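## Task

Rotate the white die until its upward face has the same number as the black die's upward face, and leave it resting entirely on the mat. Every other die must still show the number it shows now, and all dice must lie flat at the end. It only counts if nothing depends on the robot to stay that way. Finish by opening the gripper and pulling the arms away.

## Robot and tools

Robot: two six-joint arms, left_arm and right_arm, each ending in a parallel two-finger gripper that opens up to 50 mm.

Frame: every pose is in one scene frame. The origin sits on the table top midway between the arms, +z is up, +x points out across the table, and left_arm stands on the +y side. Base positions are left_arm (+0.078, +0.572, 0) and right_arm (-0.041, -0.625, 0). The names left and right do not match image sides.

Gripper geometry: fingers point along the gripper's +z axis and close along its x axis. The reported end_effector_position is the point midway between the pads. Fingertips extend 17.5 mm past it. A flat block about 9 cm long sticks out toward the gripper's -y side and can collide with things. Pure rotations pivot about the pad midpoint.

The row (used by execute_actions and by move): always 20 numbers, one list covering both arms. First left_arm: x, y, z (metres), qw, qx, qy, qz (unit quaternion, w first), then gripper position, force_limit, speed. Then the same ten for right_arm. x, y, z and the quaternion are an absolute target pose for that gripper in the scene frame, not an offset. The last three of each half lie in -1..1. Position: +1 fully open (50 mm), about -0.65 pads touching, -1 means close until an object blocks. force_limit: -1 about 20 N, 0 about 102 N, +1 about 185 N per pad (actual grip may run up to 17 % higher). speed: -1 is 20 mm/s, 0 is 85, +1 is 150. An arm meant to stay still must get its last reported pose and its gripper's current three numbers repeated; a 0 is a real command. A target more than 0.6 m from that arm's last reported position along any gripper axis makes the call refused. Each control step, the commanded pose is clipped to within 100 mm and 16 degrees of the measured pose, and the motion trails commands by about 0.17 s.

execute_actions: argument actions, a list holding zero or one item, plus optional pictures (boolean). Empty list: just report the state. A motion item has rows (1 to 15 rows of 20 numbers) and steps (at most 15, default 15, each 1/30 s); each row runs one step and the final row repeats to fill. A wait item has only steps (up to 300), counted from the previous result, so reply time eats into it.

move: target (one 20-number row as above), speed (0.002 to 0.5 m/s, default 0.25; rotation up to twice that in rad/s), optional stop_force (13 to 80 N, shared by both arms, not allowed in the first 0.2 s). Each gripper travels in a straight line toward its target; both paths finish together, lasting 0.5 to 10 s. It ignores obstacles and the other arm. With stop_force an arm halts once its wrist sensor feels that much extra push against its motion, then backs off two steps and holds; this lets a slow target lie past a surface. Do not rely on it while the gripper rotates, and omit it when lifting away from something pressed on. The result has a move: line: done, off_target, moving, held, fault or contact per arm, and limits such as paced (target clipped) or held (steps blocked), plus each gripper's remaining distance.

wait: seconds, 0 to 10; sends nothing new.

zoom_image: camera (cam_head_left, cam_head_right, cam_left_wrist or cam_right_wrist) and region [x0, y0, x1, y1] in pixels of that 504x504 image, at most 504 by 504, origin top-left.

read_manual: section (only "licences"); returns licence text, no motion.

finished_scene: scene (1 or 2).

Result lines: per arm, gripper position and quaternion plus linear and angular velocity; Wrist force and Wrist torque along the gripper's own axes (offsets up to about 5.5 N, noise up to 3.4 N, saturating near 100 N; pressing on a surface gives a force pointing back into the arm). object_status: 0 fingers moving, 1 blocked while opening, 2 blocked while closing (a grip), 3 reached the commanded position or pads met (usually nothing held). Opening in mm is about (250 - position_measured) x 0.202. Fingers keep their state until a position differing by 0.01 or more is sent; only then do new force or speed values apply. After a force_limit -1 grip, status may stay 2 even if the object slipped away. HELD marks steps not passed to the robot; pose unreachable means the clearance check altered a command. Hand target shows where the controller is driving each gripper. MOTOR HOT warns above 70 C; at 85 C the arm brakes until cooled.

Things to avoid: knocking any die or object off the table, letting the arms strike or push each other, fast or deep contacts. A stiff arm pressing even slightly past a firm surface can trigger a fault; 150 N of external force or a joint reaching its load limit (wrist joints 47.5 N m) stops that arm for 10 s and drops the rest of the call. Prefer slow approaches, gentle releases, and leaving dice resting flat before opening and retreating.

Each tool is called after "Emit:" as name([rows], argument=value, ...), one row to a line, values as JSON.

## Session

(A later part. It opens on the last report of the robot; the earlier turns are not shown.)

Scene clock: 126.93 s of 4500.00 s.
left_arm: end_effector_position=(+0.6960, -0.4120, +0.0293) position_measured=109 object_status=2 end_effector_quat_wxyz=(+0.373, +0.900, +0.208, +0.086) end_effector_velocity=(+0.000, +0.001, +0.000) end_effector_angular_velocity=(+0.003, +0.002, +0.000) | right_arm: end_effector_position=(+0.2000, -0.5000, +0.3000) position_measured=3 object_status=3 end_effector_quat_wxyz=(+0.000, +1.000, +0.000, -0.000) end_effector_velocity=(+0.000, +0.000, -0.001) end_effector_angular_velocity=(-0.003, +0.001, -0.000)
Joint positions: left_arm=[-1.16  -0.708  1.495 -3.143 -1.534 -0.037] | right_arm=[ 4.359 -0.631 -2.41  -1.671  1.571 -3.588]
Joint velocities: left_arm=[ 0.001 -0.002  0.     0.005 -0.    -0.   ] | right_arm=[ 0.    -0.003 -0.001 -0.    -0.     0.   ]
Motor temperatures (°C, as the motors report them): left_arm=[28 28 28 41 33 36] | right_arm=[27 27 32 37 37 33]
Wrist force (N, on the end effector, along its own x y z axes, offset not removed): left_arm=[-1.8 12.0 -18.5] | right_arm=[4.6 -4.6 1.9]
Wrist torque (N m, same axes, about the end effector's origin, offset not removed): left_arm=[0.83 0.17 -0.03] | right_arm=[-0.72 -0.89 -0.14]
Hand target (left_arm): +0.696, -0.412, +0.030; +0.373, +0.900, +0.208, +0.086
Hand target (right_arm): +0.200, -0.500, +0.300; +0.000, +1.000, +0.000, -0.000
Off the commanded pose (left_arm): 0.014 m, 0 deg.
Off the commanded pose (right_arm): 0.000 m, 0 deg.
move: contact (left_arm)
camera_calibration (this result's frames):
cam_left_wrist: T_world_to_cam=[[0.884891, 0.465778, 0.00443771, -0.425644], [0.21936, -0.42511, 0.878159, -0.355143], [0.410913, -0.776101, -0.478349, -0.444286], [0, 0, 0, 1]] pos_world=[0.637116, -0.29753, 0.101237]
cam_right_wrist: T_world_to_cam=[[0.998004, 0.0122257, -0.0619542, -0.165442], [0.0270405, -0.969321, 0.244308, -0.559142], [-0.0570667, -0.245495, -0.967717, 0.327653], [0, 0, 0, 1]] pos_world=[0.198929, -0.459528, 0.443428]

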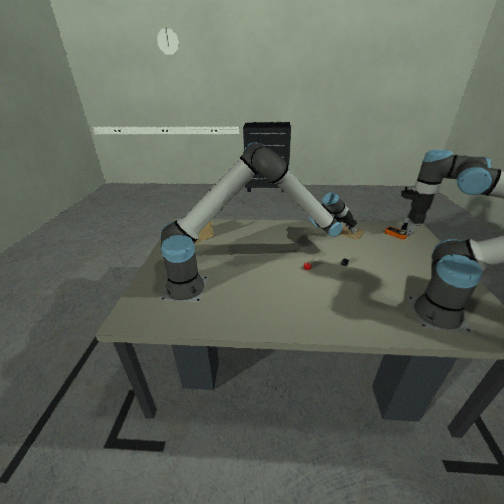

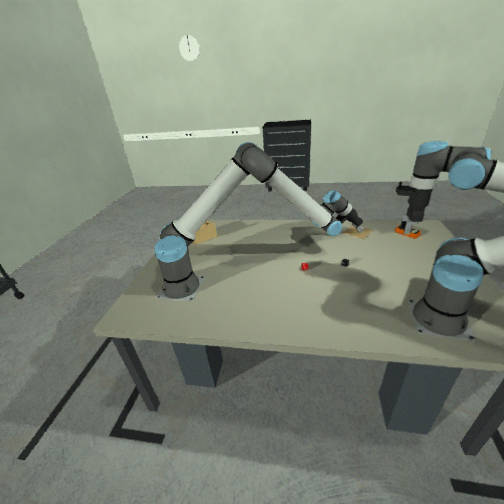

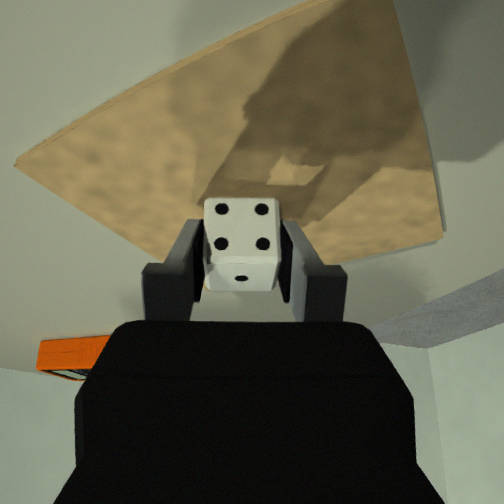

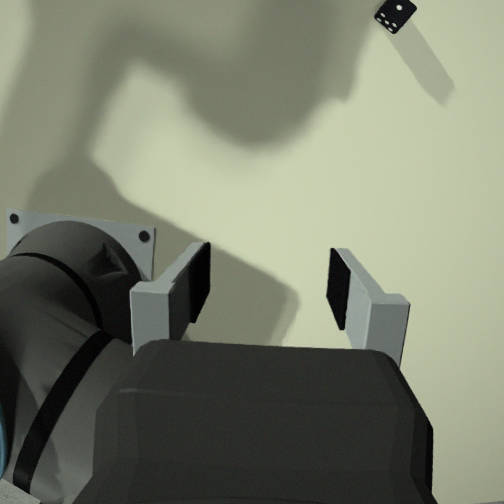

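Emit:
move(target=[0.696,-0.412,0.03,-0.3728,-0.8999,-0.2079,-0.0861,1,-0.3,0,0.2,-0.5,0.3,0,1,0,0,1,0,0])

Emit:
move(target=[0.63,-0.277,0.18,-0.3728,-0.8999,-0.2079,-0.0861,1,-0.3,0,0.2,-0.5,0.3,0,1,0,0,1,0,0])

Emit:
zoom_image(camera="cam_head_right", region=[290, 210, 400, 280])

Scene clock: 132.03 s of 4500.00 s.
left_arm: end_effector_position=(+0.6960, -0.4120, +0.0299) position_measured=3 object_status=3 end_effector_quat_wxyz=(+0.373, +0.900, +0.208, +0.086) end_effector_velocity=(+0.000, -0.000, +0.001) end_effector_angular_velocity=(-0.001, -0.001, +0.000) | right_arm: end_effector_position=(+0.2000, -0.5000, +0.3000) position_measured=3 object_status=3 end_effector_quat_wxyz=(+0.000, +1.000, -0.000, -0.000) end_effector_velocity=(-0.000, +0.000, +0.001) end_effector_angular_velocity=(+0.002, -0.001, +0.001)
Joint positions: left_arm=[-1.16  -0.709  1.495 -3.142 -1.534 -0.037] | right_arm=[ 4.359 -0.631 -2.41  -1.671  1.571 -3.588]
Joint velocities: left_arm=[-0.    -0.001  0.    -0.001  0.001  0.   ] | right_arm=[-0.     0.001  0.001 -0.     0.    -0.001]
Motor temperatures (°C, as the motors report them): left_arm=[28 28 28 41 33 36] | right_arm=[27 27 32 37 37 33]
Wrist force (N, on the end effector, along its own x y z axes, offset not removed): left_arm=[-1.8 0.7 -0.9] | right_arm=[3.9 2.5 3.4]
Wrist torque (N m, same axes, about the end effector's origin, offset not removed): left_arm=[0.55 0.30 -0.06] | right_arm=[0.75 -0.88 -0.35]
Hand target (left_arm): +0.696, -0.412, +0.030; +0.373, +0.900, +0.208, +0.086
Hand target (right_arm): +0.200, -0.500, +0.300; +0.000, +1.000, +0.000, +0.000
Off the commanded pose (left_arm): 0.000 m, 0 deg.
Off the commanded pose (right_arm): 0.000 m, 0 deg.
After step 90, 1.40 s passed at rest.
move: done
camera_calibration (this result's frames):
cam_left_wrist: T_world_to_cam=[[0.884891, 0.465776, 0.0044643, -0.425649], [0.21947, -0.425369, 0.878006, -0.355806], [0.410853, -0.77596, -0.47863, -0.443902], [0, 0, 0, 1]] pos_world=[0.637121, -0.297542, 0.101835]
cam_right_wrist: T_world_to_cam=[[0.998004, 0.0122253, -0.0619543, -0.165442], [0.0270401, -0.969321, 0.244308, -0.559142], [-0.0570668, -0.245495, -0.967717, 0.327653], [0, 0, 0, 1]] pos_world=[0.198929, -0.459528, 0.443428]

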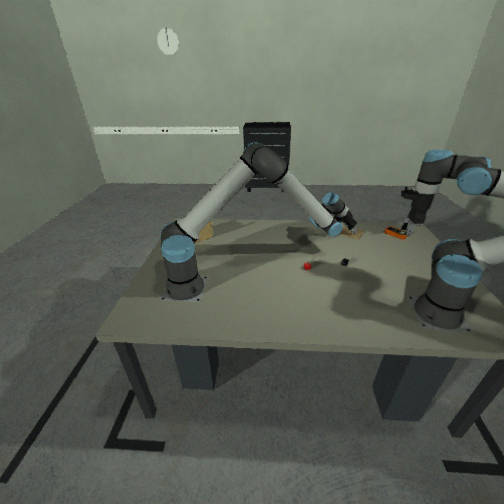

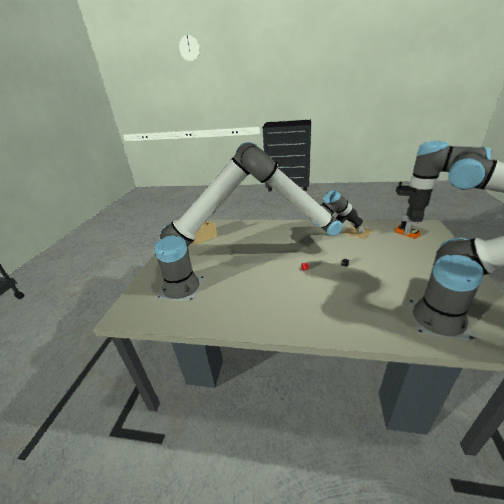

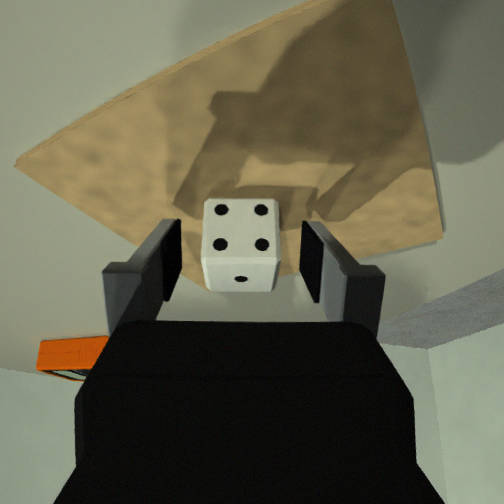

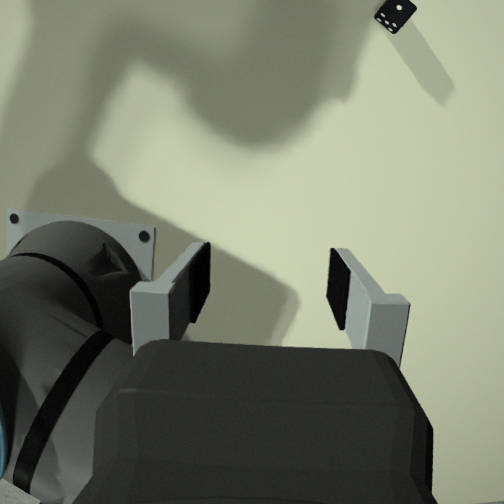

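Scene clock: 133.47 s of 4500.00 s.
left_arm: end_effector_position=(+0.6301, -0.2773, +0.1800) position_measured=3 object_status=3 end_effector_quat_wxyz=(+0.373, +0.900, +0.208, +0.086) end_effector_velocity=(-0.001, +0.001, +0.001) end_effector_angular_velocity=(+0.000, +0.001, -0.001) | right_arm: end_effector_position=(+0.2000, -0.5000, +0.3000) position_measured=3 object_status=3 end_effector_quat_wxyz=(+0.000, +1.000, -0.000, -0.000) end_effector_velocity=(-0.000, +0.000, -0.001) end_effector_angular_velocity=(-0.001, +0.000, +0.001)
Joint positions: left_arm=[-1.17  -1.059  1.811 -3.107 -1.527 -0.044] | right_arm=[ 4.359 -0.631 -2.41  -1.671  1.571 -3.588]
Joint velocities: left_arm=[-0.    -0.003  0.002  0.001 -0.    -0.   ] | right_arm=[ 0.    -0.    -0.001  0.001 -0.    -0.001]
Motor temperatures (°C, as the motors report them): left_arm=[28 28 28 41 33 36] | right_arm=[27 27 32 37 37 33]
Wrist force (N, on the end effector, along its own x y z axes, offset not removed): left_arm=[1.9 2.7 1.5] | right_arm=[9.0 8.2 3.8]
Wrist torque (N m, same axes, about the end effector's origin, offset not removed): left_arm=[0.76 -0.45 -0.07] | right_arm=[2.07 -1.95 -0.33]
Hand target (left_arm): +0.630, -0.277, +0.180; +0.373, +0.900, +0.208, +0.086
Hand target (right_arm): +0.200, -0.500, +0.300; +0.000, +1.000, -0.000, +0.000
Off the commanded pose (left_arm): 0.000 m, 0 deg.
Off the commanded pose (right_arm): 0.000 m, 0 deg.
move: done
camera_calibration (this result's frames):
cam_left_wrist: T_world_to_cam=[[0.884897, 0.465766, 0.00447743, -0.430724], [0.21942, -0.42531, 0.878047, -0.41582], [0.410869, -0.775998, -0.478554, -0.240562], [0, 0, 0, 1]] pos_world=[0.571225, -0.162911, 0.251916]
cam_right_wrist: T_world_to_cam=[[0.998004, 0.0122256, -0.0619543, -0.165442], [0.0270404, -0.969321, 0.244308, -0.559142], [-0.0570668, -0.245495, -0.967717, 0.327653], [0, 0, 0, 1]] pos_world=[0.198929, -0.459528, 0.443428]

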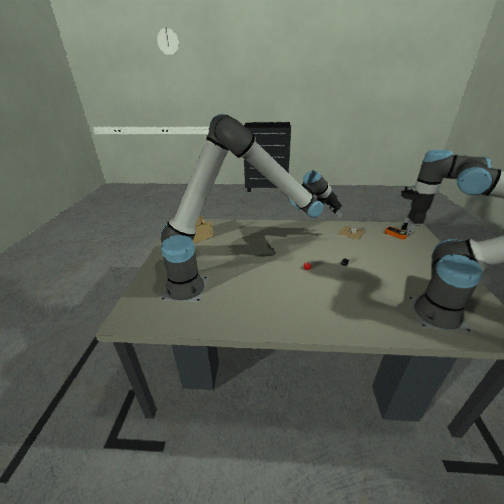

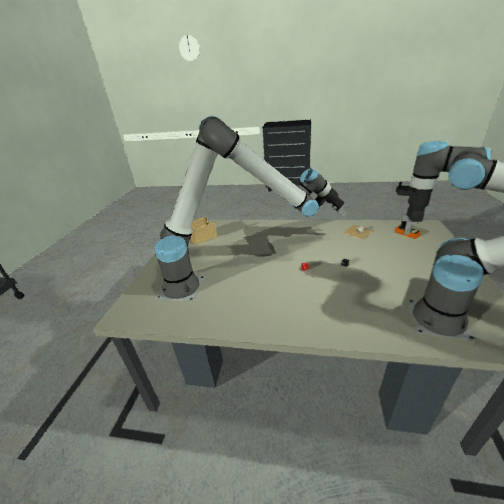

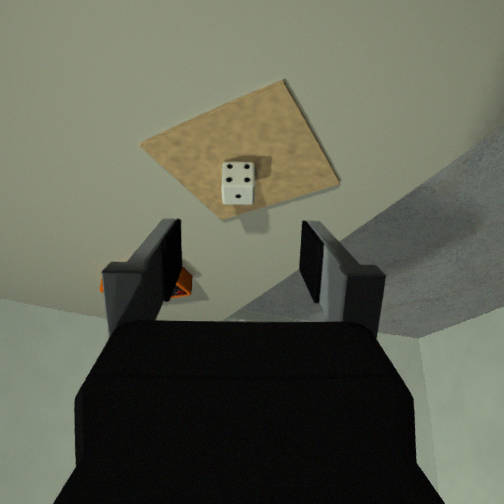

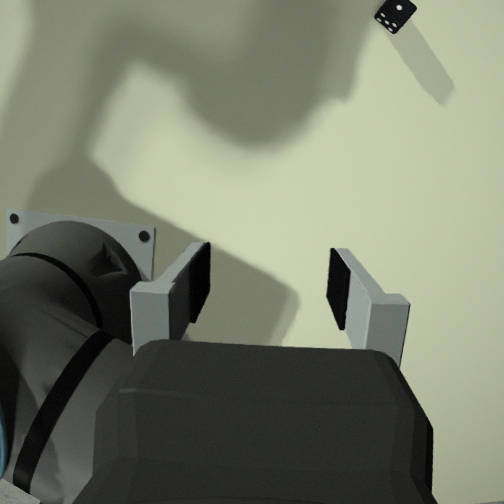

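Region (290, 210, 400, 280) of cam_head_right's 504x504 image, scaled by 4.582, with more detail than that image has; it fills the top 321 rows of this view, and the rest is white.

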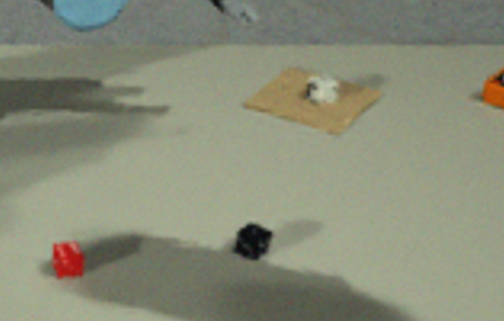

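Emit:
finished_scene(scene=1)

The scene is finished: the task was done.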